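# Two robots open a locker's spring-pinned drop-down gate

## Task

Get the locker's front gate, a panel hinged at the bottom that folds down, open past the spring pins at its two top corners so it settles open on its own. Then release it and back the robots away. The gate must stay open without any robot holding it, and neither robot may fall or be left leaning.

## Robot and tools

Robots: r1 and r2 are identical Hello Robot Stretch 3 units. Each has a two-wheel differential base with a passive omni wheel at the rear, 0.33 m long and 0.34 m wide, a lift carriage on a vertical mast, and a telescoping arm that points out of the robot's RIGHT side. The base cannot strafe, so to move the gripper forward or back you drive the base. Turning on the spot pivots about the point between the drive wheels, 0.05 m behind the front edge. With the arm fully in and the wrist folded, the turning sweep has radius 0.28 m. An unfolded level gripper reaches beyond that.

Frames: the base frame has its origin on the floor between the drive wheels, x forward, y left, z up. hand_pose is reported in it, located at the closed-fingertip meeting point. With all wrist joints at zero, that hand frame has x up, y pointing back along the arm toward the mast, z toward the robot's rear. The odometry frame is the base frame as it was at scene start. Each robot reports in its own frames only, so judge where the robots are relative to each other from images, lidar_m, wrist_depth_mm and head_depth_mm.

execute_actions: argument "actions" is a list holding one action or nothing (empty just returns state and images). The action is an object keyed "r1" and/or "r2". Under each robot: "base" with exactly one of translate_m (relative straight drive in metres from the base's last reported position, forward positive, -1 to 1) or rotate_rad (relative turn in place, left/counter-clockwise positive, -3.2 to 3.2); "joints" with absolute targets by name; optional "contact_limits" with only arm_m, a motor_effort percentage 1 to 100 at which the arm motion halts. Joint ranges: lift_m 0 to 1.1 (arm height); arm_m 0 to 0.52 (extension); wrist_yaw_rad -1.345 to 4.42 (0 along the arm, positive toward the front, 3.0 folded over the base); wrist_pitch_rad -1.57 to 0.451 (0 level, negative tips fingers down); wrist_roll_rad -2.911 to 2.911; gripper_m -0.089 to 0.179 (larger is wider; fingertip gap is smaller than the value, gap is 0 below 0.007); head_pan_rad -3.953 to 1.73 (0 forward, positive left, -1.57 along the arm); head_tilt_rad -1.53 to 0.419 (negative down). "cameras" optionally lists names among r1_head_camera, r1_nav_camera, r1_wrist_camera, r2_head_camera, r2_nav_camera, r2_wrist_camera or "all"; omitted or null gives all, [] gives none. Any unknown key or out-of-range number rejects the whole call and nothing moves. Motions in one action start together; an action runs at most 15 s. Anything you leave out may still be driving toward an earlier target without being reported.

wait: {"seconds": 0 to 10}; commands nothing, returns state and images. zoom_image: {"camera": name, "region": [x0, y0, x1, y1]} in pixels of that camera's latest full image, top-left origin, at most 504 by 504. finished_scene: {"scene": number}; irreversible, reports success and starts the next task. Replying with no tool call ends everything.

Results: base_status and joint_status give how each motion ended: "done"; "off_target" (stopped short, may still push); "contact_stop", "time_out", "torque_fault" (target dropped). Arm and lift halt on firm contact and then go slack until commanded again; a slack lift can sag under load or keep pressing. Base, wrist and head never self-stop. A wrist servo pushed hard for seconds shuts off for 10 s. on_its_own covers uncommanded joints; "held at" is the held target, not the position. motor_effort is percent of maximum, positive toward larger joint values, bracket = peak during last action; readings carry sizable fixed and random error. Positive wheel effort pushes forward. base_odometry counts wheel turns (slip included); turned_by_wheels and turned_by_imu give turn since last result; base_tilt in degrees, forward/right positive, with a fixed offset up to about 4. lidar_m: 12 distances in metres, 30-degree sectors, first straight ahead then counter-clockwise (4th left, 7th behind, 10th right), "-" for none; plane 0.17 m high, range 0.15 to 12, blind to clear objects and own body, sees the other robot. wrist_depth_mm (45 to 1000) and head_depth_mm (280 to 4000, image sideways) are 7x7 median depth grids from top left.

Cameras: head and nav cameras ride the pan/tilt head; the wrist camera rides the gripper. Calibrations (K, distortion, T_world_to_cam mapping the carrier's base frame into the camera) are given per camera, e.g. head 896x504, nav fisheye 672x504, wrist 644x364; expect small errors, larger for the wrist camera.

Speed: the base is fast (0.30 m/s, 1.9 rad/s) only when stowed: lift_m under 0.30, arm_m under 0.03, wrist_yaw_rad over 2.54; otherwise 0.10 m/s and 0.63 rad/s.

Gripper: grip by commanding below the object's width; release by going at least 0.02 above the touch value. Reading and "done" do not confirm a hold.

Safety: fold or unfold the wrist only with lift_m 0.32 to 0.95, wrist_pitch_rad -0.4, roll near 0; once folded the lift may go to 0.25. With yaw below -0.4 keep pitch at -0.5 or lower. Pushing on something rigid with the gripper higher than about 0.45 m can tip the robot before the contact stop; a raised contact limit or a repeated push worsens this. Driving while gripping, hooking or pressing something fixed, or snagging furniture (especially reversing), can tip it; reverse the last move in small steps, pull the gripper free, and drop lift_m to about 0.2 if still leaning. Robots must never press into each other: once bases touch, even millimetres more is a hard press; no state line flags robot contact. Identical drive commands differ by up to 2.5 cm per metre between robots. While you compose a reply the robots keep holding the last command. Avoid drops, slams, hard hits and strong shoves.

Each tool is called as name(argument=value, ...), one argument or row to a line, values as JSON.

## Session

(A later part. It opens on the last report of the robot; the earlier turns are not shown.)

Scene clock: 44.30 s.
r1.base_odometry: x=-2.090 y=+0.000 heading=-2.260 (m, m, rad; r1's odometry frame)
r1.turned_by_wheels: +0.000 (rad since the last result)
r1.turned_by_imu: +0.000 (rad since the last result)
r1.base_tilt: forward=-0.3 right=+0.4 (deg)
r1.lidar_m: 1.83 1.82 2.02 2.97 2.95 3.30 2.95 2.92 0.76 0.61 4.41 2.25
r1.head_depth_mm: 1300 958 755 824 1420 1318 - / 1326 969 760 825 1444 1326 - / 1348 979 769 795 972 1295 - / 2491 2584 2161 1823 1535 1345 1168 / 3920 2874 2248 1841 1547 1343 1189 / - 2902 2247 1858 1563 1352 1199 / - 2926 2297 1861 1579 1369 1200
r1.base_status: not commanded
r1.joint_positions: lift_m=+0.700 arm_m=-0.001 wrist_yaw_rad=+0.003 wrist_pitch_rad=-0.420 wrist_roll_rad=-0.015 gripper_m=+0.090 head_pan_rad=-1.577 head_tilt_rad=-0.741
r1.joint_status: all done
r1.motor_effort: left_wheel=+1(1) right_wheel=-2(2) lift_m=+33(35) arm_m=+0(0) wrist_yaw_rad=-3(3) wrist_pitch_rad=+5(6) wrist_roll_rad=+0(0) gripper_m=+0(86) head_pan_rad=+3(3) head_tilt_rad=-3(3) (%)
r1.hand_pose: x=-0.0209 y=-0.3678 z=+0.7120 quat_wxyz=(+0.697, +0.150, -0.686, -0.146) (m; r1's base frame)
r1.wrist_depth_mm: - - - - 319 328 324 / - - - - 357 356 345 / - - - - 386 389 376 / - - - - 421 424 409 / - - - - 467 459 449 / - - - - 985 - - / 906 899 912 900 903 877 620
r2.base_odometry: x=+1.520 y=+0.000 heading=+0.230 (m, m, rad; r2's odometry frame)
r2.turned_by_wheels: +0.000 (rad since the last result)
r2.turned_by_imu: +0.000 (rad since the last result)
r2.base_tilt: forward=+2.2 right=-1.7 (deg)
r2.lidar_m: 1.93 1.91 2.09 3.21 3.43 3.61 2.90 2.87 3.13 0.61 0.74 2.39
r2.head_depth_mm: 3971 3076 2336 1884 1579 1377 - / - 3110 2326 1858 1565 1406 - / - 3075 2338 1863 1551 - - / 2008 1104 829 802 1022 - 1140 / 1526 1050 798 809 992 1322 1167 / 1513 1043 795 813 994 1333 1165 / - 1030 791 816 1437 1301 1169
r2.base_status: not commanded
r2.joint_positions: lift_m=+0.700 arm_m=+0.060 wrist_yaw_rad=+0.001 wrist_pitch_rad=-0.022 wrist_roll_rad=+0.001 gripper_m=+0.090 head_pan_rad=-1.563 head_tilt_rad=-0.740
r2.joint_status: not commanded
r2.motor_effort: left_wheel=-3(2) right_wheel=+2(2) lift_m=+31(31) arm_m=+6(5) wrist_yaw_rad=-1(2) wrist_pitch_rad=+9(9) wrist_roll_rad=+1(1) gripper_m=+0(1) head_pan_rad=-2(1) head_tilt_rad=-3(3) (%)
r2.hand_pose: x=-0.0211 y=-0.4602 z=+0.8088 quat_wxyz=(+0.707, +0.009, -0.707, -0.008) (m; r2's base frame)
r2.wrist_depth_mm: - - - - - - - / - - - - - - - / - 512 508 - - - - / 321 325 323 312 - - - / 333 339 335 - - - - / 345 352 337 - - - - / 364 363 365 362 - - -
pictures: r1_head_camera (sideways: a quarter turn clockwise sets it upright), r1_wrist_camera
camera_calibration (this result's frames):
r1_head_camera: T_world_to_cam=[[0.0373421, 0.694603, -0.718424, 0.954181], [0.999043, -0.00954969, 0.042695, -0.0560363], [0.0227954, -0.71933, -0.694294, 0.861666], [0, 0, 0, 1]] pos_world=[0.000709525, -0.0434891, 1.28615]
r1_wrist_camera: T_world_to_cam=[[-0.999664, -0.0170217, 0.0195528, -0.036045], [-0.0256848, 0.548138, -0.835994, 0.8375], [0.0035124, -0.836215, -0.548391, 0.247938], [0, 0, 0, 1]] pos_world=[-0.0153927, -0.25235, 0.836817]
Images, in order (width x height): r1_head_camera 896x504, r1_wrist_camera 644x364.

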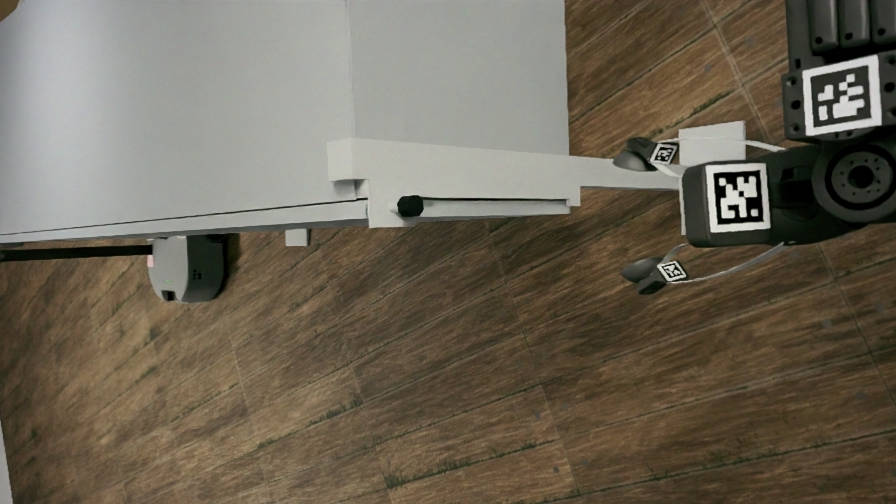

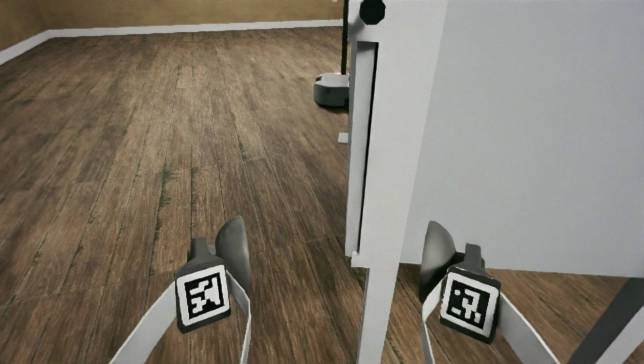

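execute_actions(
  actions=[
    {"r1": {"joints": {"wrist_pitch_rad": 0.0, "arm_m": 0.05}}, "r2": {"base": {"translate_m": -0.006}, "joints": {"arm_m": 0.13, "lift_m": 0.703}}},
  ],
  cameras=["r1_head_camera", "r1_wrist_camera", "r2_head_camera", "r2_wrist_camera"],
)

Scene clock: 48.17 s.
r1.base_odometry: x=-2.090 y=+0.000 heading=-2.260 (m, m, rad; r1's odometry frame)
r1.turned_by_wheels: +0.000 (rad since the last result)
r1.turned_by_imu: +0.001 (rad since the last result)
r1.base_tilt: forward=-0.3 right=+0.4 (deg)
r1.lidar_m: 1.84 1.82 2.02 2.98 2.96 3.29 2.95 2.93 0.76 0.61 4.39 2.25
r1.head_depth_mm: 1309 957 753 824 1433 1364 - / 1321 969 763 823 1439 1379 - / 1348 982 768 794 967 - 1141 / 2506 2584 2159 1821 1544 1325 1186 / 3935 2861 2252 1821 1559 1355 1193 / - 2893 2263 1848 1563 1355 1191 / - 2900 2294 1860 1574 1361 1206
r1.base_status: not commanded
r1.joint_positions: lift_m=+0.700 arm_m=+0.050 wrist_yaw_rad=+0.002 wrist_pitch_rad=-0.024 wrist_roll_rad=-0.015 gripper_m=+0.090 head_pan_rad=-1.577 head_tilt_rad=-0.741
r1.joint_status: all done
r1.motor_effort: left_wheel=+1(1) right_wheel=-2(2) lift_m=+32(32) arm_m=+3(5) wrist_yaw_rad=-3(3) wrist_pitch_rad=+7(5) wrist_roll_rad=+0(0) gripper_m=+0(0) head_pan_rad=+4(3) head_tilt_rad=-4(3) (%)
r1.hand_pose: x=-0.0209 y=-0.4503 z=+0.8082 quat_wxyz=(+0.713, +0.010, -0.701, -0.008) (m; r1's base frame)
r1.wrist_depth_mm: - - - - - - - / - - - - - - - / - - - - - - - / - - - - 313 323 316 / - - - - 318 333 319 / - - - - 328 337 331 / - - - - 336 356 337
r2.base_odometry: x=+1.514 y=-0.001 heading=+0.230 (m, m, rad; r2's odometry frame)
r2.turned_by_wheels: +0.000 (rad since the last result)
r2.turned_by_imu: -0.001 (rad since the last result)
r2.base_tilt: forward=+2.2 right=-1.6 (deg)
r2.lidar_m: 1.94 1.92 2.09 3.22 3.42 3.60 2.89 2.86 3.12 0.61 0.74 2.41
r2.head_depth_mm: 3911 3120 2320 1880 1573 1377 - / - 3058 2317 1863 1625 - 1181 / - 3057 2296 1862 1643 - 1178 / 1945 1214 831 814 - 1261 1171 / 1510 1055 798 809 994 1311 1171 / 1504 1042 794 812 994 1333 1168 / - 1031 789 814 1447 1329 1168
r2.base_status: done
r2.joint_positions: lift_m=+0.703 arm_m=+0.130 wrist_yaw_rad=+0.001 wrist_pitch_rad=-0.022 wrist_roll_rad=+0.001 gripper_m=+0.090 head_pan_rad=-1.563 head_tilt_rad=-0.740
r2.joint_status: all done
r2.motor_effort: left_wheel=-2(8) right_wheel=+2(4) lift_m=+31(31) arm_m=+5(7) wrist_yaw_rad=-1(1) wrist_pitch_rad=+9(9) wrist_roll_rad=+1(1) gripper_m=-2(0) head_pan_rad=-2(2) head_tilt_rad=-4(3) (%)
r2.hand_pose: x=-0.0212 y=-0.5302 z=+0.8119 quat_wxyz=(+0.707, +0.008, -0.707, -0.008) (m; r2's base frame)
r2.wrist_depth_mm: - - - - - - - / - - - - - - - / - 574 549 - - - - / 252 254 240 242 - - - / 263 261 247 249 - - - / 271 272 255 272 - - - / 281 285 278 280 - - -
pictures: r1_head_camera (sideways: a quarter turn clockwise sets it upright), r1_wrist_camera, r2_head_camera (sideways: a quarter turn clockwise sets it upright), r2_wrist_camera
camera_calibration (this result's frames):
r1_head_camera: T_world_to_cam=[[0.0373422, 0.694603, -0.718424, 0.954181], [0.999043, -0.00954981, 0.042695, -0.0560363], [0.0227953, -0.71933, -0.694294, 0.861666], [0, 0, 0, 1]] pos_world=[0.00070952, -0.0434891, 1.28615]
r1_wrist_camera: T_world_to_cam=[[-0.999687, -0.00816939, 0.0236665, -0.0386404], [-0.0247638, 0.183429, -0.982721, 0.91753], [0.0036871, -0.982999, -0.183574, -0.129253], [0, 0, 0, 1]] pos_world=[-0.0154302, -0.295673, 0.878863]
r2_head_camera: T_world_to_cam=[[-0.0183235, 0.663548, -0.747909, 0.996744], [0.999702, 0.000102031, -0.0244018, 0.0331658], [-0.0161155, -0.748133, -0.663353, 0.817815], [0, 0, 0, 1]] pos_world=[-0.00171262, -0.0495569, 1.28878]
r2_wrist_camera: T_world_to_cam=[[-0.99851, 0.0506341, -0.0203217, 0.016178], [0.0306547, 0.212532, -0.976673, 0.936954], [-0.045134, -0.975841, -0.213768, -0.182594], [0, 0, 0, 1]] pos_world=[-0.0208093, -0.378135, 0.876394]
Images, in order (width x height): r1_head_camera 896x504, r1_wrist_camera 644x364, r2_head_camera 896x504, r2_wrist_camera 644x364.

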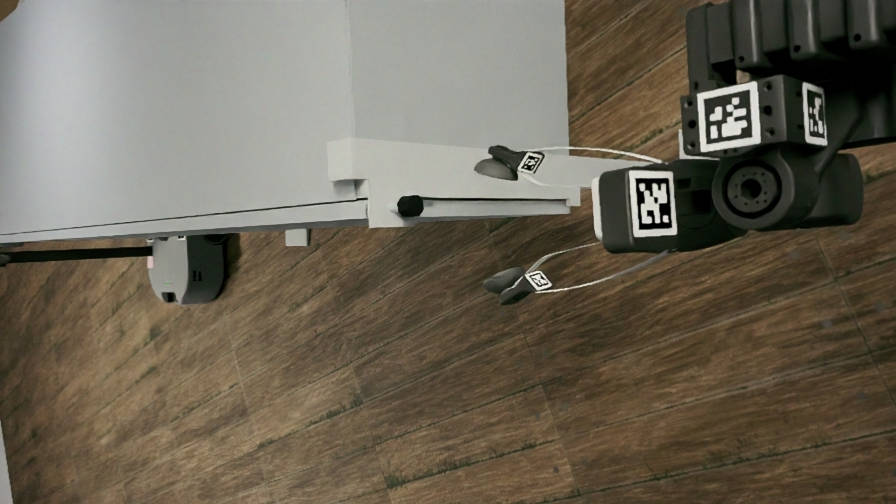

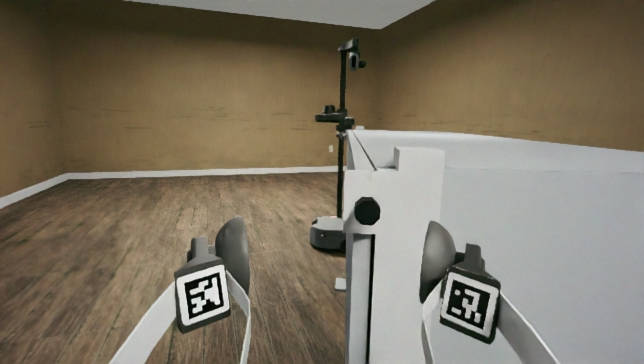

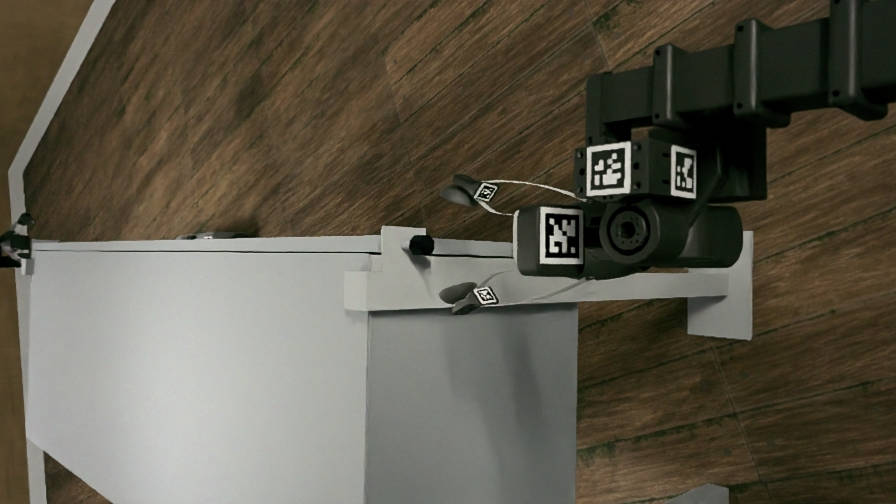

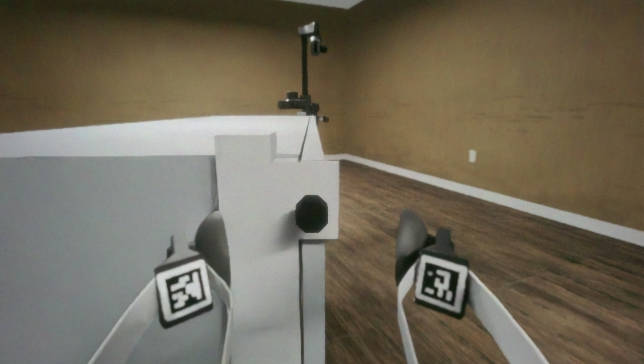

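zoom_image(
  camera="r1_head_camera",
  region=[350, 160, 470, 250],
)

zoom_image(
  camera="r2_head_camera",
  region=[360, 160, 520, 330],
)

zoom_image(
  camera="r1_wrist_camera",
  region=[280, 90, 460, 250],
)

Region (350, 160, 470, 250) of r1_head_camera's 896x504 image, scaled by 4.200, with more detail than that image has; it fills the top 378 rows of this view, and the rest is white.

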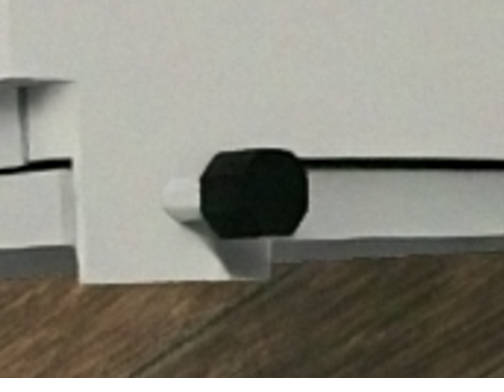

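Region (360, 160, 520, 330) of r2_head_camera's 896x504 image, scaled by 2.965, with more detail than that image has; it fills the left 474 columns of this view, and the rest is white.

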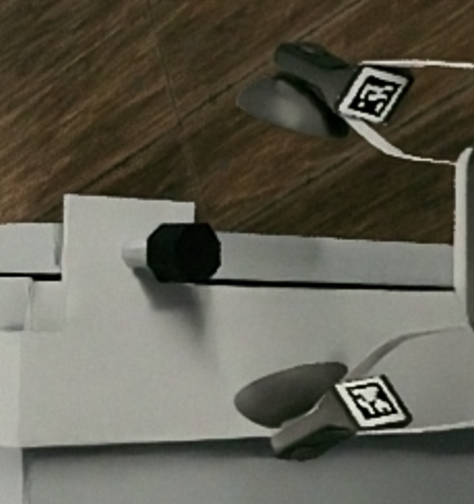

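Region (280, 90, 460, 250) of r1_wrist_camera's 644x364 image, scaled by 2.800.

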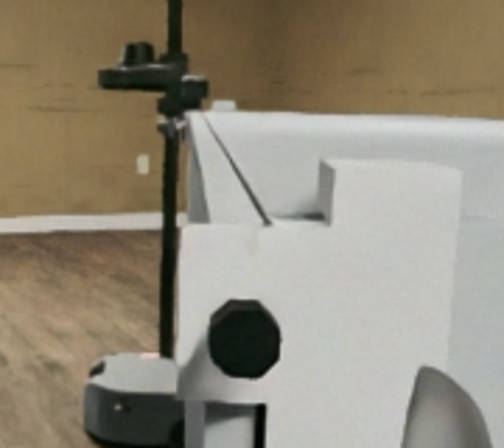

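execute_actions(
  actions=[
    {"r1": {"base": {"translate_m": -0.006}, "joints": {"wrist_yaw_rad": -0.06, "arm_m": 0.125, "lift_m": 0.694}}, "r2": {"joints": {"arm_m": 0.18}, "contact_limits": {"arm_m": 20}}},
  ],
  cameras=["r1_head_camera", "r1_wrist_camera", "r2_head_camera", "r2_wrist_camera"],
)

Scene clock: 53.63 s.
r1.base_odometry: x=-2.086 y=+0.004 heading=-2.260 (m, m, rad; r1's odometry frame)
r1.turned_by_wheels: +0.000 (rad since the last result)
r1.turned_by_imu: +0.001 (rad since the last result)
r1.base_tilt: forward=-0.3 right=+0.5 (deg)
r1.lidar_m: 1.84 1.83 2.02 2.97 2.96 3.27 2.94 2.93 0.76 0.61 4.37 2.25
r1.head_depth_mm: 1312 959 755 824 979 - - / 1331 968 763 825 946 - 1179 / 1342 978 767 796 - - 1182 / 2595 2547 2146 1779 1545 1329 1187 / 3944 2792 2243 1840 1562 1351 1194 / - 2897 2282 1852 1572 1356 1198 / - 2931 2280 1858 1578 1366 1204
r1.base_status: done
r1.joint_positions: lift_m=+0.694 arm_m=+0.125 wrist_yaw_rad=-0.058 wrist_pitch_rad=-0.023 wrist_roll_rad=-0.015 gripper_m=+0.090 head_pan_rad=-1.577 head_tilt_rad=-0.741
r1.joint_status: all done
r1.motor_effort: left_wheel=+1(3) right_wheel=-2(7) lift_m=+24(29) arm_m=+3(6) wrist_yaw_rad=-1(5) wrist_pitch_rad=+7(8) wrist_roll_rad=+0(0) gripper_m=+0(0) head_pan_rad=+4(3) head_tilt_rad=-3(3) (%)
r1.hand_pose: x=-0.0363 y=-0.5249 z=+0.8028 quat_wxyz=(+0.712, -0.012, -0.701, -0.029) (m; r1's base frame)
r1.wrist_depth_mm: - - - - - - - / - - - - - - - / - - - - - - - / - - - - 238 256 256 / - - - 244 242 265 260 / - - - - 249 268 270 / - - - - 260 278 278
r2.base_odometry: x=+1.514 y=-0.001 heading=+0.230 (m, m, rad; r2's odometry frame)
r2.turned_by_wheels: +0.000 (rad since the last result)
r2.turned_by_imu: -0.001 (rad since the last result)
r2.base_tilt: forward=+2.2 right=-1.7 (deg)
r2.lidar_m: 1.93 1.92 2.09 3.22 3.41 3.62 2.89 2.86 3.12 0.61 0.74 2.41
r2.head_depth_mm: 3887 3085 2325 1878 1567 1380 - / - 3033 2331 1864 - - 1177 / - 3036 2300 1867 - 1312 1177 / 1906 1211 828 777 - 1286 1177 / 1519 1051 795 815 995 1303 1175 / 1493 1039 795 815 993 1325 1171 / - 1032 790 816 1434 1328 1169
r2.base_status: not commanded
r2.joint_positions: lift_m=+0.703 arm_m=+0.180 wrist_yaw_rad=+0.001 wrist_pitch_rad=-0.022 wrist_roll_rad=+0.001 gripper_m=+0.090 head_pan_rad=-1.563 head_tilt_rad=-0.740
r2.joint_status: all done
r2.motor_effort: left_wheel=-3(2) right_wheel=+2(1) lift_m=+31(31) arm_m=+5(8) wrist_yaw_rad=-1(1) wrist_pitch_rad=+8(8) wrist_roll_rad=+1(1) gripper_m=+0(0) head_pan_rad=-1(2) head_tilt_rad=-3(3) (%)
r2.contact_limits: arm_m 20 (drawing in: default 27, maximum 44; extending or still: default 36, maximum 59)
r2.hand_pose: x=-0.0212 y=-0.5802 z=+0.8119 quat_wxyz=(+0.707, +0.008, -0.707, -0.008) (m; r2's base frame)
r2.wrist_depth_mm: - - - - - - - / - - - - - - - / - 564 546 - - - - / 203 206 188 200 - - - / 209 211 194 194 - - - / 218 217 203 213 - - - / 227 231 212 223 - - -
pictures: r1_head_camera (sideways: a quarter turn clockwise sets it upright), r1_wrist_camera, r2_head_camera (sideways: a quarter turn clockwise sets it upright), r2_wrist_camera
camera_calibration (this result's frames):
r1_head_camera: T_world_to_cam=[[0.0373191, 0.694604, -0.718424, 0.954181], [0.999043, -0.00951657, 0.042695, -0.0560363], [0.0228192, -0.71933, -0.694294, 0.861666], [0, 0, 0, 1]] pos_world=[0.000710967, -0.0434893, 1.28615]
r1_wrist_camera: T_world_to_cam=[[-0.998363, 0.0520593, 0.0236713, -0.0228506], [-0.0137181, 0.183828, -0.982863, 0.926225], [-0.0555186, -0.981579, -0.182813, -0.205534], [0, 0, 0, 1]] pos_world=[-0.0215181, -0.370824, 0.873319]
r2_head_camera: T_world_to_cam=[[-0.0183235, 0.663548, -0.747909, 0.996744], [0.999702, 0.000102027, -0.0244018, 0.0331658], [-0.0161155, -0.748134, -0.663352, 0.817814], [0, 0, 0, 1]] pos_world=[-0.00171262, -0.0495569, 1.28878]
r2_wrist_camera: T_world_to_cam=[[-0.99851, 0.0506412, -0.0203226, 0.018713], [0.0306562, 0.212512, -0.976677, 0.947579], [-0.0451413, -0.975845, -0.213748, -0.231409], [0, 0, 0, 1]] pos_world=[-0.0208101, -0.428138, 0.876396]
Images, in order (width x height): r1_head_camera 896x504, r1_wrist_camera 644x364, r2_head_camera 896x504, r2_wrist_camera 644x364.

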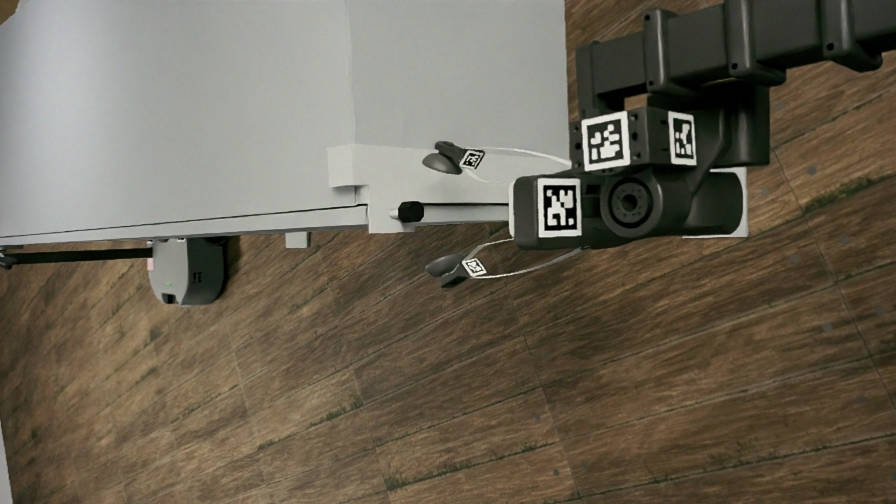

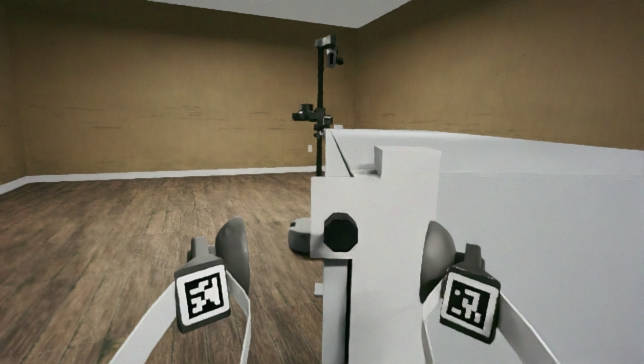

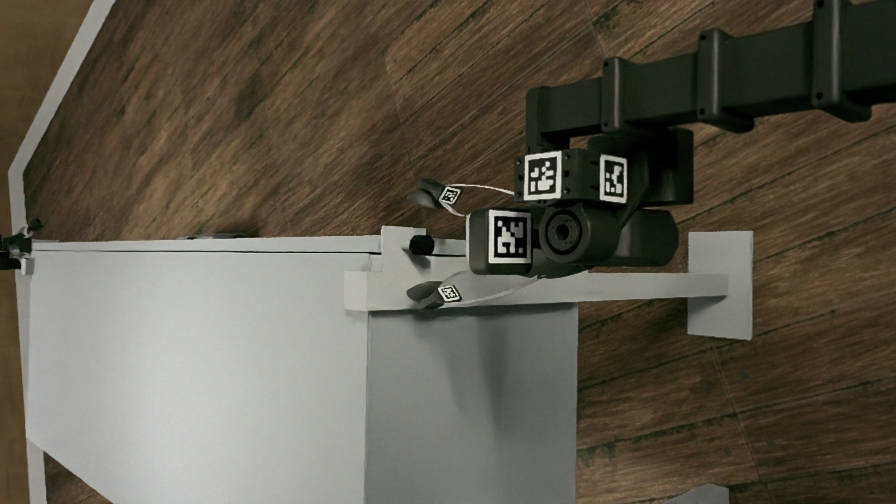

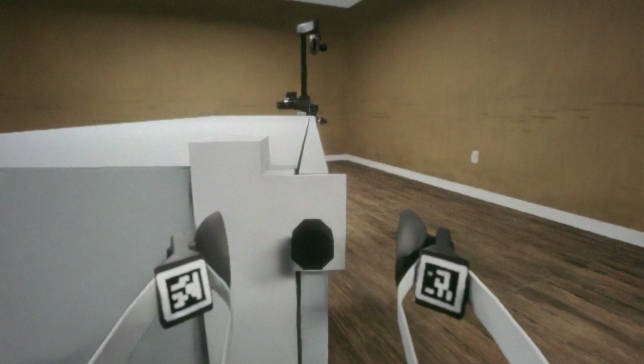

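execute_actions(
  actions=[
    {"r1": {"base": {"translate_m": -0.0075}, "joints": {"arm_m": 0.178}, "contact_limits": {"arm_m": 20}}, "r2": {"joints": {"arm_m": 0.187, "gripper_m": 0.05}, "contact_limits": {"arm_m": 20}}},
  ],
  cameras=["r1_head_camera", "r1_wrist_camera", "r2_head_camera", "r2_wrist_camera"],
)

Scene clock: 57.57 s.
r1.base_odometry: x=-2.081 y=+0.010 heading=-2.259 (m, m, rad; r1's odometry frame)
r1.turned_by_wheels: +0.000 (rad since the last result)
r1.turned_by_imu: +0.001 (rad since the last result)
r1.base_tilt: forward=-0.3 right=+0.4 (deg)
r1.lidar_m: 1.85 1.84 2.03 2.96 2.96 3.28 2.93 2.92 0.75 0.61 4.42 2.25
r1.head_depth_mm: 1307 958 753 823 976 - - / 1330 968 765 824 - 1299 1185 / 1346 978 769 795 - 1280 1187 / 2647 2518 2164 1786 1551 1331 1190 / 3970 2782 2249 1823 1553 1349 1194 / - 2862 2238 1847 1554 1349 1199 / - 2943 2275 1851 1567 1359 1201
r1.base_status: done
r1.joint_positions: lift_m=+0.694 arm_m=+0.178 wrist_yaw_rad=-0.058 wrist_pitch_rad=-0.023 wrist_roll_rad=-0.015 gripper_m=+0.090 head_pan_rad=-1.577 head_tilt_rad=-0.741
r1.joint_status: all done
r1.motor_effort: left_wheel=+1(2) right_wheel=-2(7) lift_m=+23(24) arm_m=+3(2) wrist_yaw_rad=-1(3) wrist_pitch_rad=+7(7) wrist_roll_rad=+0(0) gripper_m=+0(0) head_pan_rad=+4(4) head_tilt_rad=-3(3) (%)
r1.contact_limits: arm_m 20 (drawing in: default 19, maximum 31; extending or still: default 27, maximum 44)
r1.hand_pose: x=-0.0363 y=-0.5779 z=+0.8028 quat_wxyz=(+0.712, -0.012, -0.701, -0.029) (m; r1's base frame)
r1.wrist_depth_mm: - - - - - - - / - - - - - - - / - - - - - - - / - - - 308 183 213 219 / - - - 188 186 206 206 / - - - 204 194 213 212 / - - - 211 198 221 217
r2.base_odometry: x=+1.514 y=-0.001 heading=+0.230 (m, m, rad; r2's odometry frame)
r2.turned_by_wheels: +0.000 (rad since the last result)
r2.turned_by_imu: +0.000 (rad since the last result)
r2.base_tilt: forward=+2.2 right=-1.7 (deg)
r2.lidar_m: 1.94 1.92 2.09 3.22 3.42 3.60 2.89 2.86 3.13 0.61 0.74 2.41
r2.head_depth_mm: 3937 3079 2327 1866 1567 1387 - / - 3053 2318 1869 - - 1174 / - 3016 2315 1857 - 1321 1171 / 1860 1215 828 787 - 1290 1177 / 1526 1044 798 811 993 1305 1177 / 1500 1040 794 814 990 1327 1171 / - 1034 790 815 1449 1322 1167
r2.base_status: not commanded
r2.joint_positions: lift_m=+0.703 arm_m=+0.187 wrist_yaw_rad=+0.001 wrist_pitch_rad=-0.022 wrist_roll_rad=+0.001 gripper_m=+0.050 head_pan_rad=-1.563 head_tilt_rad=-0.740
r2.joint_status: all done
r2.motor_effort: left_wheel=-2(2) right_wheel=+2(2) lift_m=+31(31) arm_m=+5(6) wrist_yaw_rad=-1(1) wrist_pitch_rad=+8(8) wrist_roll_rad=+1(1) gripper_m=+0(80) head_pan_rad=-2(1) head_tilt_rad=-3(3) (%)
r2.contact_limits: arm_m 20 (drawing in: default 27, maximum 44; extending or still: default 36, maximum 59)
r2.hand_pose: x=-0.0212 y=-0.5872 z=+0.8119 quat_wxyz=(+0.707, +0.008, -0.707, -0.008) (m; r2's base frame)
r2.wrist_depth_mm: - - - - - - - / - - - - - - - / - 551 542 - - - - / 197 198 182 199 - - - / 202 204 186 186 - - - / 211 211 - 205 - - - / 218 219 203 215 - - -
pictures: r1_head_camera (sideways: a quarter turn clockwise sets it upright), r1_wrist_camera, r2_head_camera (sideways: a quarter turn clockwise sets it upright), r2_wrist_camera
camera_calibration (this result's frames):
r1_head_camera: T_world_to_cam=[[0.0373095, 0.694604, -0.718424, 0.954181], [0.999043, -0.00950275, 0.042695, -0.0560363], [0.0228291, -0.719329, -0.694294, 0.861666], [0, 0, 0, 1]] pos_world=[0.000711568, -0.0434893, 1.28615]
r1_wrist_camera: T_world_to_cam=[[-0.998355, 0.0522246, 0.0236712, -0.0200378], [-0.0136883, 0.183818, -0.982865, 0.935967], [-0.0556809, -0.981572, -0.1828, -0.25757], [0, 0, 0, 1]] pos_world=[-0.0215347, -0.423824, 0.87332]
r2_head_camera: T_world_to_cam=[[-0.0183236, 0.663548, -0.747909, 0.996744], [0.999702, 0.000102268, -0.0244018, 0.0331658], [-0.0161153, -0.748133, -0.663353, 0.817814], [0, 0, 0, 1]] pos_world=[-0.00171261, -0.0495569, 1.28878]
r2_wrist_camera: T_world_to_cam=[[-0.99851, 0.0506413, -0.0203227, 0.0190674], [0.0306563, 0.212512, -0.976677, 0.949066], [-0.0451414, -0.975845, -0.213748, -0.238235], [0, 0, 0, 1]] pos_world=[-0.0208101, -0.435134, 0.876396]
Images, in order (width x height): r1_head_camera 896x504, r1_wrist_camera 644x364, r2_head_camera 896x504, r2_wrist_camera 644x364.

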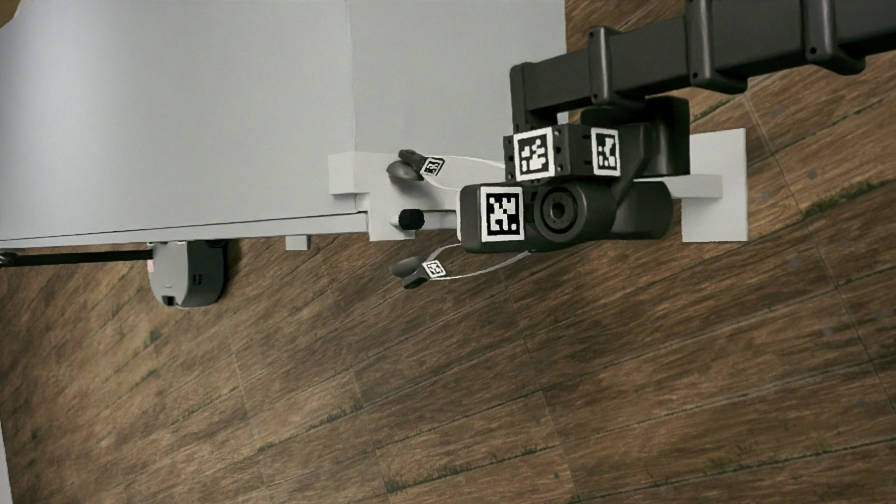

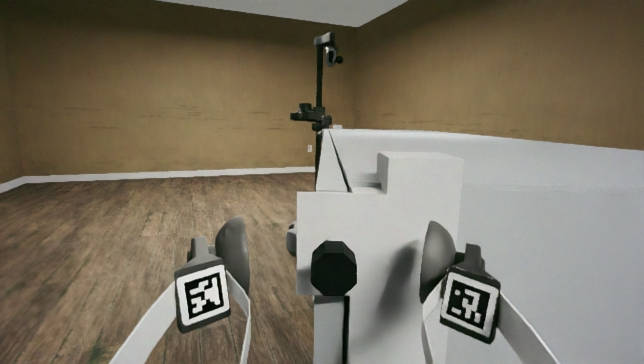

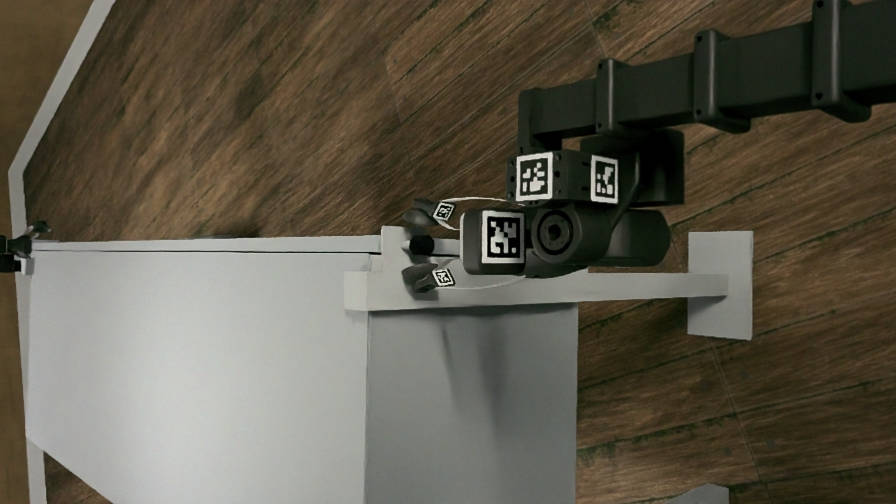

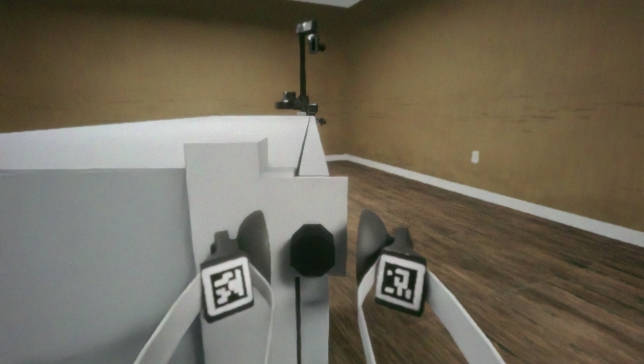

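zoom_image(
  camera="r1_head_camera",
  region=[350, 140, 500, 300],
)

zoom_image(
  camera="r2_head_camera",
  region=[360, 170, 510, 330],
)

Region (350, 140, 500, 300) of r1_head_camera's 896x504 image, scaled by 3.150, with more detail than that image has; it fills the left 472 columns of this view, and the rest is white.

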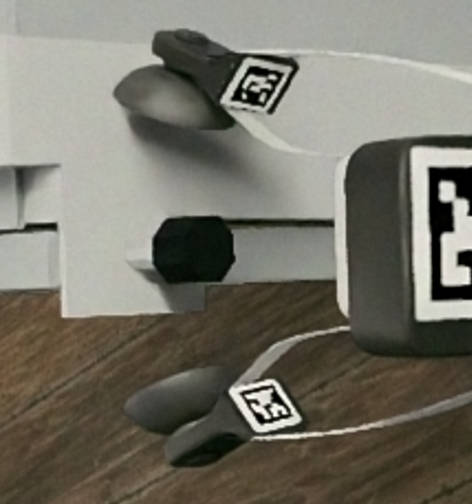

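Region (360, 170, 510, 330) of r2_head_camera's 896x504 image, scaled by 3.150, with more detail than that image has; it fills the left 472 columns of this view, and the rest is white.

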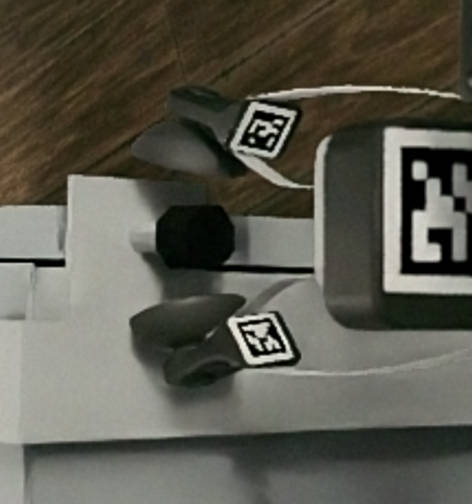

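execute_actions(
  actions=[
    {"r1": {"joints": {"lift_m": 0.690, "gripper_m": 0.045}}},
  ],
  cameras=["r1_wrist_camera"],
)

execute_actions(
  actions=[
    {"r1": {"joints": {"gripper_m": -0.01}}, "r2": {"joints": {"gripper_m": -0.01}}},
  ],
  cameras=["r1_head_camera", "r1_wrist_camera", "r2_head_camera", "r2_wrist_camera"],
)

Scene clock: 59.97 s.
r1.base_odometry: x=-2.081 y=+0.010 heading=-2.259 (m, m, rad; r1's odometry frame)
r1.turned_by_wheels: +0.000 (rad since the last result)
r1.turned_by_imu: +0.000 (rad since the last result)
r1.base_tilt: forward=-0.3 right=+0.4 (deg)
r1.lidar_m: 1.85 1.84 2.03 2.97 2.96 3.28 2.94 2.92 0.75 0.61 4.39 2.25
r1.head_depth_mm: 1304 954 757 825 975 - - / 1319 971 761 821 - 1296 1182 / 1348 982 767 797 - 1275 1192 / 2620 2533 2156 1780 1543 1322 1191 / 3990 2795 2240 1832 1559 1355 1196 / - 2908 2250 1846 1559 1356 1205 / - 2933 2272 1841 1577 1361 1203
r1.base_status: not commanded
r1.joint_positions: lift_m=+0.690 arm_m=+0.178 wrist_yaw_rad=-0.058 wrist_pitch_rad=-0.023 wrist_roll_rad=-0.015 gripper_m=+0.045 head_pan_rad=-1.577 head_tilt_rad=-0.741
r1.joint_status: all done
r1.motor_effort: left_wheel=+1(1) right_wheel=-2(2) lift_m=+24(24) arm_m=+3(3) wrist_yaw_rad=-2(1) wrist_pitch_rad=+6(7) wrist_roll_rad=+0(0) gripper_m=+0(86) head_pan_rad=+4(4) head_tilt_rad=-3(3) (%)
r1.hand_pose: x=-0.0363 y=-0.5779 z=+0.7988 quat_wxyz=(+0.712, -0.012, -0.701, -0.029) (m; r1's base frame)
r1.wrist_depth_mm: - - - - - - - / - - - - - - - / - - - - - - - / - - - 274 182 202 202 / - - - 186 186 205 205 / - - - 194 - 213 210 / - - - 209 200 217 215
r2.base_odometry: x=+1.514 y=-0.001 heading=+0.230 (m, m, rad; r2's odometry frame)
r2.turned_by_wheels: +0.000 (rad since the last result)
r2.turned_by_imu: +0.000 (rad since the last result)
r2.base_tilt: forward=+2.2 right=-1.6 (deg)
r2.lidar_m: 1.93 1.91 2.09 3.20 3.41 3.60 2.89 2.86 3.12 0.61 0.74 2.41
r2.head_depth_mm: 3953 3083 2327 1874 1564 1381 - / - 3031 2323 1870 - - 1180 / - 3056 2306 1841 - 1314 1182 / 1844 1214 829 787 - 1288 1177 / 1512 1048 796 813 995 1300 1173 / 1504 1040 792 818 993 1337 1168 / - 1033 791 816 1449 1325 1163
r2.base_status: not commanded
r2.joint_positions: lift_m=+0.703 arm_m=+0.187 wrist_yaw_rad=+0.001 wrist_pitch_rad=-0.022 wrist_roll_rad=+0.001 gripper_m=+0.050 head_pan_rad=-1.563 head_tilt_rad=-0.740
r2.joint_status: not commanded
r2.motor_effort: left_wheel=-2(2) right_wheel=+2(2) lift_m=+31(31) arm_m=+5(5) wrist_yaw_rad=-1(1) wrist_pitch_rad=+9(8) wrist_roll_rad=+1(1) gripper_m=+0(1) head_pan_rad=-2(2) head_tilt_rad=-3(3) (%)
r2.hand_pose: x=-0.0212 y=-0.5872 z=+0.8119 quat_wxyz=(+0.707, +0.008, -0.707, -0.008) (m; r2's base frame)
r2.wrist_depth_mm: - - - - - - - / - - - - - - - / - 559 541 - - - - / 197 198 181 199 - - - / 203 203 185 185 - - - / 210 212 - 205 - - - / 218 219 203 214 - - -
pictures: r1_wrist_camera
camera_calibration (this result's frames):
r1_wrist_camera: T_world_to_cam=[[-0.998355, 0.0522276, 0.0236719, -0.0199426], [-0.0136958, 0.183689, -0.982889, 0.932009], [-0.0556823, -0.981596, -0.182672, -0.258416], [0, 0, 0, 1]] pos_world=[-0.0215344, -0.423819, 0.869329]
Images, in order (width x height): r1_wrist_camera 644x364.

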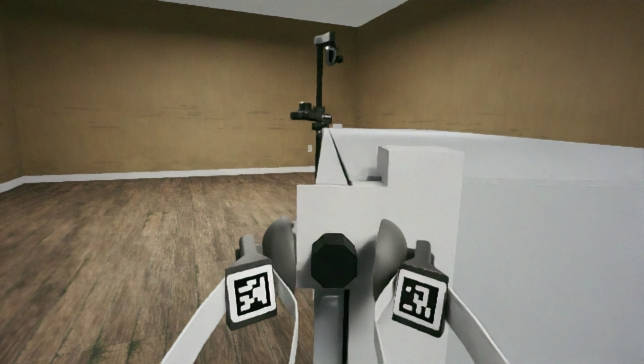

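Scene clock: 61.07 s.
r1.base_odometry: x=-2.081 y=+0.010 heading=-2.259 (m, m, rad; r1's odometry frame)
r1.turned_by_wheels: +0.000 (rad since the last result)
r1.turned_by_imu: +0.000 (rad since the last result)
r1.base_tilt: forward=-0.2 right=+0.4 (deg)
r1.lidar_m: 1.84 1.83 2.04 2.97 2.95 3.28 2.93 2.92 0.75 0.61 4.44 2.25
r1.head_depth_mm: 1300 958 756 823 978 - - / 1324 967 760 820 - 1302 1176 / 1347 972 768 795 - 1284 1182 / 2639 2545 2154 1795 1546 1328 1183 / 3986 2749 2230 1846 1564 1346 1197 / - 2916 2251 1859 1567 1353 1198 / - 2925 2260 1868 1572 1365 1202
r1.base_status: not commanded
r1.joint_positions: lift_m=+0.690 arm_m=+0.178 wrist_yaw_rad=-0.058 wrist_pitch_rad=-0.023 wrist_roll_rad=-0.015 gripper_m=-0.009 head_pan_rad=-1.577 head_tilt_rad=-0.741
r1.joint_status: all done
r1.motor_effort: left_wheel=+1(1) right_wheel=-2(2) lift_m=+24(24) arm_m=+0(2) wrist_yaw_rad=-1(2) wrist_pitch_rad=+6(7) wrist_roll_rad=+0(0) gripper_m=-13(92) head_pan_rad=+4(4) head_tilt_rad=-3(3) (%)
r1.hand_pose: x=-0.0364 y=-0.5782 z=+0.7989 quat_wxyz=(+0.712, -0.012, -0.701, -0.029) (m; r1's base frame)
r1.wrist_depth_mm: - - - - - - - / - - - - - - - / - - - - - - - / - - - 274 182 203 201 / - - - 185 185 204 205 / - - - 193 191 211 210 / - - - 210 198 217 219
r2.base_odometry: x=+1.514 y=-0.001 heading=+0.230 (m, m, rad; r2's odometry frame)
r2.turned_by_wheels: +0.000 (rad since the last result)
r2.turned_by_imu: +0.000 (rad since the last result)
r2.base_tilt: forward=+2.3 right=-1.7 (deg)
r2.lidar_m: 1.94 1.92 2.09 3.21 3.42 3.60 2.89 2.86 3.15 0.61 0.74 2.40
r2.head_depth_mm: 3960 3076 2327 1878 1563 1375 - / - 3056 2310 1871 - - 1181 / - 3033 2321 1863 - 1319 1173 / 1854 1219 826 749 - 1291 1171 / 1520 1046 797 814 996 1307 1166 / 1508 1038 793 813 989 1330 1165 / - 1034 789 812 1434 1325 1166
r2.base_status: not commanded
r2.joint_positions: lift_m=+0.703 arm_m=+0.187 wrist_yaw_rad=+0.001 wrist_pitch_rad=-0.022 wrist_roll_rad=+0.001 gripper_m=-0.010 head_pan_rad=-1.563 head_tilt_rad=-0.740
r2.joint_status: all done
r2.motor_effort: left_wheel=-2(3) right_wheel=+1(2) lift_m=+31(31) arm_m=+2(5) wrist_yaw_rad=-1(1) wrist_pitch_rad=+8(8) wrist_roll_rad=+1(1) gripper_m=-11(85) head_pan_rad=-2(2) head_tilt_rad=-4(4) (%)
r2.hand_pose: x=-0.0212 y=-0.5875 z=+0.8119 quat_wxyz=(+0.707, +0.008, -0.707, -0.008) (m; r2's base frame)
r2.wrist_depth_mm: - - - - - - - / - - - - - - - / - 553 541 - - - - / 195 197 181 199 - - - / 201 203 185 172 - - - / 211 213 195 204 - - - / 217 219 201 216 - - -
pictures: r1_head_camera (sideways: a quarter turn clockwise sets it upright), r1_wrist_camera, r2_head_camera (sideways: a quarter turn clockwise sets it upright), r2_wrist_camera
camera_calibration (this result's frames):
r1_head_camera: T_world_to_cam=[[0.0373095, 0.694604, -0.718424, 0.954181], [0.999043, -0.00950275, 0.042695, -0.0560363], [0.0228291, -0.719329, -0.694294, 0.861666], [0, 0, 0, 1]] pos_world=[0.000711568, -0.0434893, 1.28615]
r1_wrist_camera: T_world_to_cam=[[-0.998354, 0.0522338, 0.0236721, -0.0199271], [-0.0136965, 0.18366, -0.982894, 0.932053], [-0.0556879, -0.981601, -0.182642, -0.2587], [0, 0, 0, 1]] pos_world=[-0.0215349, -0.42408, 0.869332]
r2_head_camera: T_world_to_cam=[[-0.0183236, 0.663548, -0.747909, 0.996744], [0.999702, 0.000102265, -0.0244018, 0.0331658], [-0.0161153, -0.748134, -0.663352, 0.817814], [0, 0, 0, 1]] pos_world=[-0.00171261, -0.0495569, 1.28878]
r2_wrist_camera: T_world_to_cam=[[-0.998511, 0.0506173, -0.0203231, 0.0190731], [0.0306515, 0.212513, -0.976677, 0.949122], [-0.0451179, -0.975846, -0.213748, -0.238494], [0, 0, 0, 1]] pos_world=[-0.0208076, -0.435399, 0.876396]
Images, in order (width x height): r1_head_camera 896x504, r1_wrist_camera 644x364, r2_head_camera 896x504, r2_wrist_camera 644x364.

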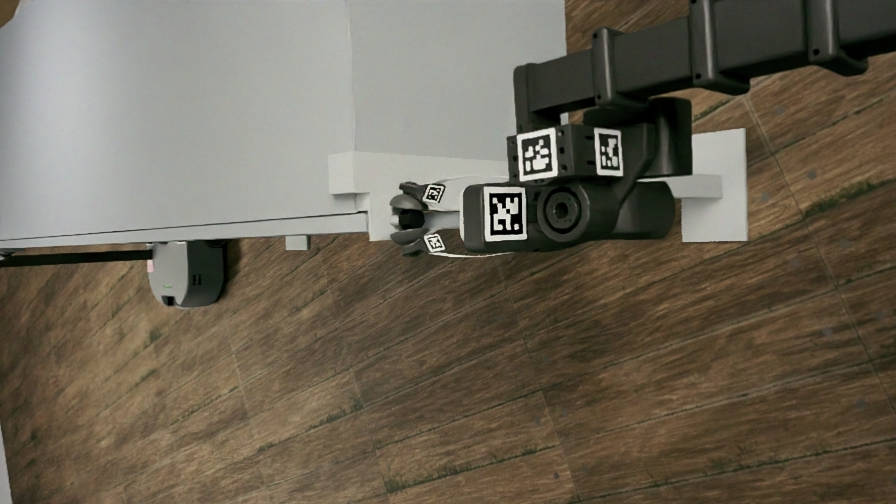

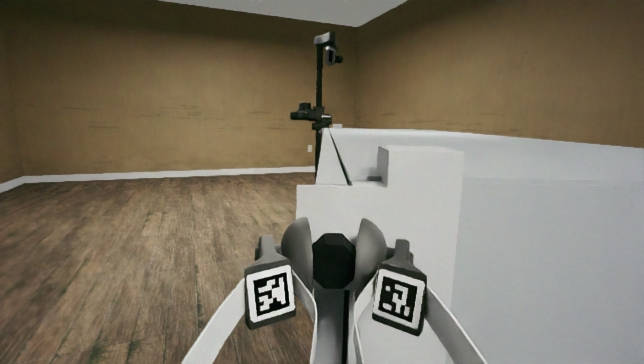

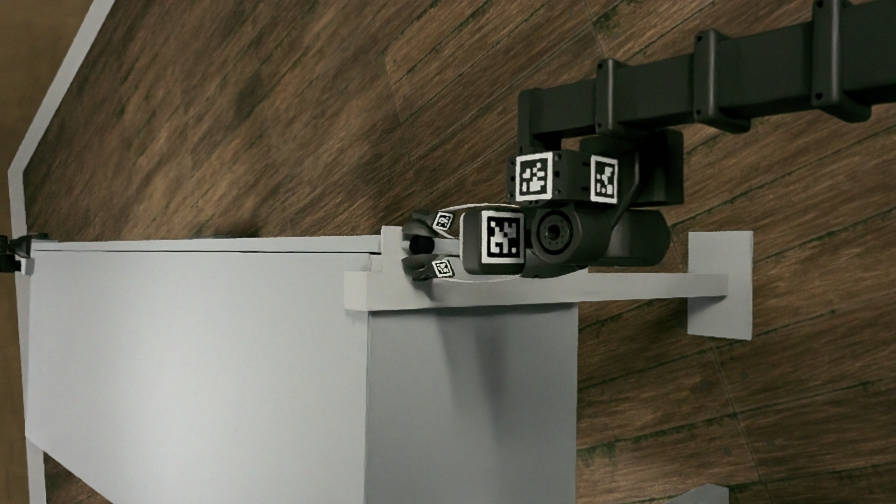

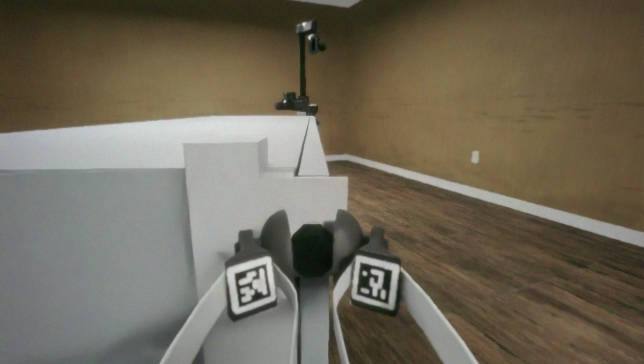

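execute_actions(
  actions=[
    {"r1": {"joints": {"gripper_m": -0.04, "arm_m": 0.166}, "contact_limits": {"arm_m": 16}}, "r2": {"joints": {"gripper_m": -0.04, "arm_m": 0.175}, "contact_limits": {"arm_m": 22}}},
  ],
  cameras=["r1_head_camera", "r1_wrist_camera", "r2_head_camera", "r2_wrist_camera"],
)

Scene clock: 62.50 s.
r1.base_odometry: x=-2.081 y=+0.010 heading=-2.259 (m, m, rad; r1's odometry frame)
r1.turned_by_wheels: +0.000 (rad since the last result)
r1.turned_by_imu: +0.000 (rad since the last result)
r1.base_tilt: forward=-0.2 right=+0.4 (deg)
r1.lidar_m: 1.85 1.84 2.03 2.97 2.95 3.26 2.93 2.91 0.75 0.61 4.44 2.25
r1.head_depth_mm: 1299 957 755 822 976 - - / 1325 966 761 821 - 1279 1175 / 1339 978 767 797 - 1273 1185 / 2621 2564 2151 1782 1541 1323 1183 / 3968 2780 2228 1831 1553 1345 1196 / - 2918 2272 1855 1572 1354 1199 / - 2948 2281 1852 1568 1359 1204
r1.base_status: not commanded
r1.joint_positions: lift_m=+0.690 arm_m=+0.167 wrist_yaw_rad=-0.058 wrist_pitch_rad=-0.022 wrist_roll_rad=-0.015 gripper_m=-0.039 head_pan_rad=-1.577 head_tilt_rad=-0.741
r1.joint_status: all done
r1.motor_effort: left_wheel=+1(2) right_wheel=-3(3) lift_m=+24(24) arm_m=-5(7) wrist_yaw_rad=-2(1) wrist_pitch_rad=+6(7) wrist_roll_rad=+0(0) gripper_m=-21(100) head_pan_rad=+4(4) head_tilt_rad=-3(3) (%)
r1.contact_limits: arm_m 16 (drawing in: default 19, maximum 31; extending or still: default 27, maximum 44)
r1.hand_pose: x=-0.0363 y=-0.5667 z=+0.7992 quat_wxyz=(+0.712, -0.012, -0.701, -0.029) (m; r1's base frame)
r1.wrist_depth_mm: - - - - - - - / - - - - - - - / - - - - - - - / - - - 238 193 213 213 / - - - 196 199 218 215 / - - - 211 204 223 222 / - - - 222 212 230 229
r2.base_odometry: x=+1.514 y=-0.001 heading=+0.230 (m, m, rad; r2's odometry frame)
r2.turned_by_wheels: +0.000 (rad since the last result)
r2.turned_by_imu: +0.000 (rad since the last result)
r2.base_tilt: forward=+2.2 right=-1.6 (deg)
r2.lidar_m: 1.94 1.92 2.09 3.22 3.40 3.63 2.89 2.86 3.13 0.61 0.74 2.40
r2.head_depth_mm: 3923 3058 2328 1890 1572 1379 - / - 3065 2323 1860 1678 - 1182 / - 3045 2309 1875 - 1314 1176 / 1865 1209 827 795 - 1277 1176 / 1517 1048 797 813 993 1307 1175 / 1510 1040 792 815 989 1326 1175 / - 1032 790 814 1445 1326 1171
r2.base_status: not commanded
r2.joint_positions: lift_m=+0.703 arm_m=+0.176 wrist_yaw_rad=+0.001 wrist_pitch_rad=-0.020 wrist_roll_rad=+0.001 gripper_m=-0.039 head_pan_rad=-1.563 head_tilt_rad=-0.740
r2.joint_status: all done
r2.motor_effort: left_wheel=-2(2) right_wheel=+1(1) lift_m=+31(31) arm_m=-11(13) wrist_yaw_rad=-1(1) wrist_pitch_rad=+7(8) wrist_roll_rad=+1(1) gripper_m=-18(96) head_pan_rad=-2(2) head_tilt_rad=-4(4) (%)
r2.contact_limits: arm_m 22 (drawing in: default 27, maximum 44; extending or still: default 36, maximum 59)
r2.hand_pose: x=-0.0211 y=-0.5765 z=+0.8124 quat_wxyz=(+0.707, +0.008, -0.707, -0.007) (m; r2's base frame)
r2.wrist_depth_mm: - - - - - - - / - - - - - - - / - 584 564 - - - - / 208 208 192 202 - - - / 214 215 198 169 - - - / 219 224 214 214 - - - / 230 232 212 227 - - -
pictures: r1_head_camera (sideways: a quarter turn clockwise sets it upright), r1_wrist_camera, r2_head_camera (sideways: a quarter turn clockwise sets it upright), r2_wrist_camera
camera_calibration (this result's frames):
r1_head_camera: T_world_to_cam=[[0.0373095, 0.694604, -0.718424, 0.954181], [0.999043, -0.00950275, 0.042695, -0.0560363], [0.0228291, -0.719329, -0.694294, 0.861666], [0, 0, 0, 1]] pos_world=[0.000711568, -0.0434893, 1.28615]
r1_wrist_camera: T_world_to_cam=[[-0.998366, 0.0520123, 0.0236792, -0.0206028], [-0.0138123, 0.182452, -0.983118, 0.929745], [-0.0554545, -0.981838, -0.181436, -0.248482], [0, 0, 0, 1]] pos_world=[-0.0215067, -0.412532, 0.869453]
r2_head_camera: T_world_to_cam=[[-0.0183237, 0.663548, -0.747909, 0.996744], [0.999702, 0.00010239, -0.0244018, 0.0331658], [-0.0161152, -0.748133, -0.663353, 0.817815], [0, 0, 0, 1]] pos_world=[-0.00171261, -0.0495569, 1.28878]
r2_wrist_camera: T_world_to_cam=[[-0.998524, 0.0503296, -0.0204236, 0.0185074], [0.030601, 0.210615, -0.97709, 0.946518], [-0.0448751, -0.976273, -0.211844, -0.229475], [0, 0, 0, 1]] pos_world=[-0.020782, -0.424312, 0.876598]
Images, in order (width x height): r1_head_camera 896x504, r1_wrist_camera 644x364, r2_head_camera 896x504, r2_wrist_camera 644x364.

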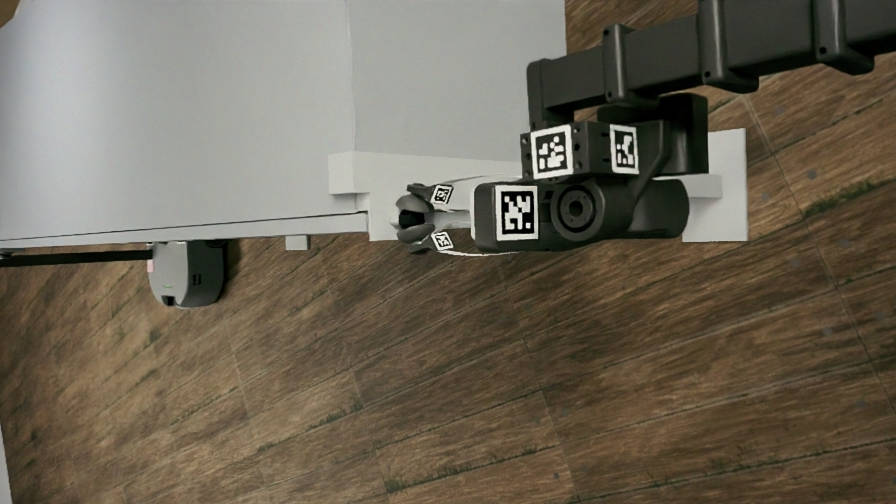

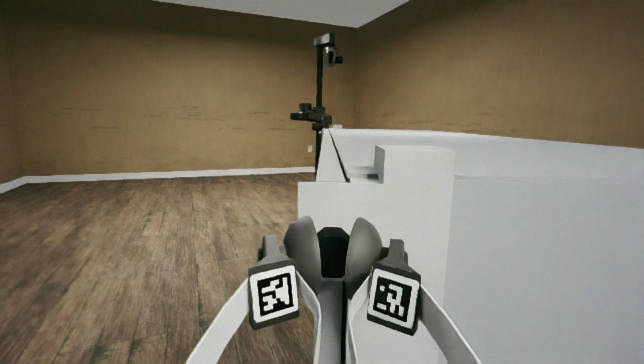

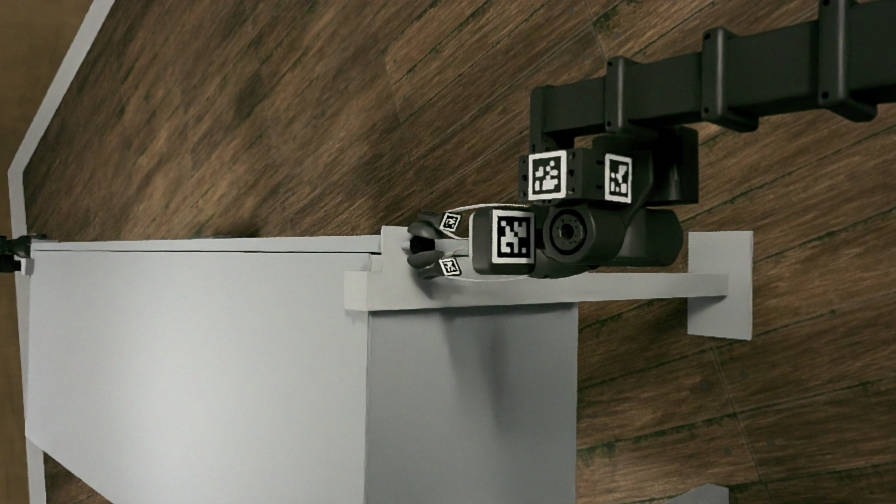

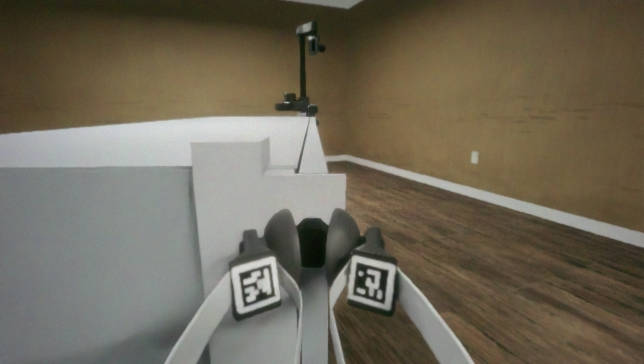

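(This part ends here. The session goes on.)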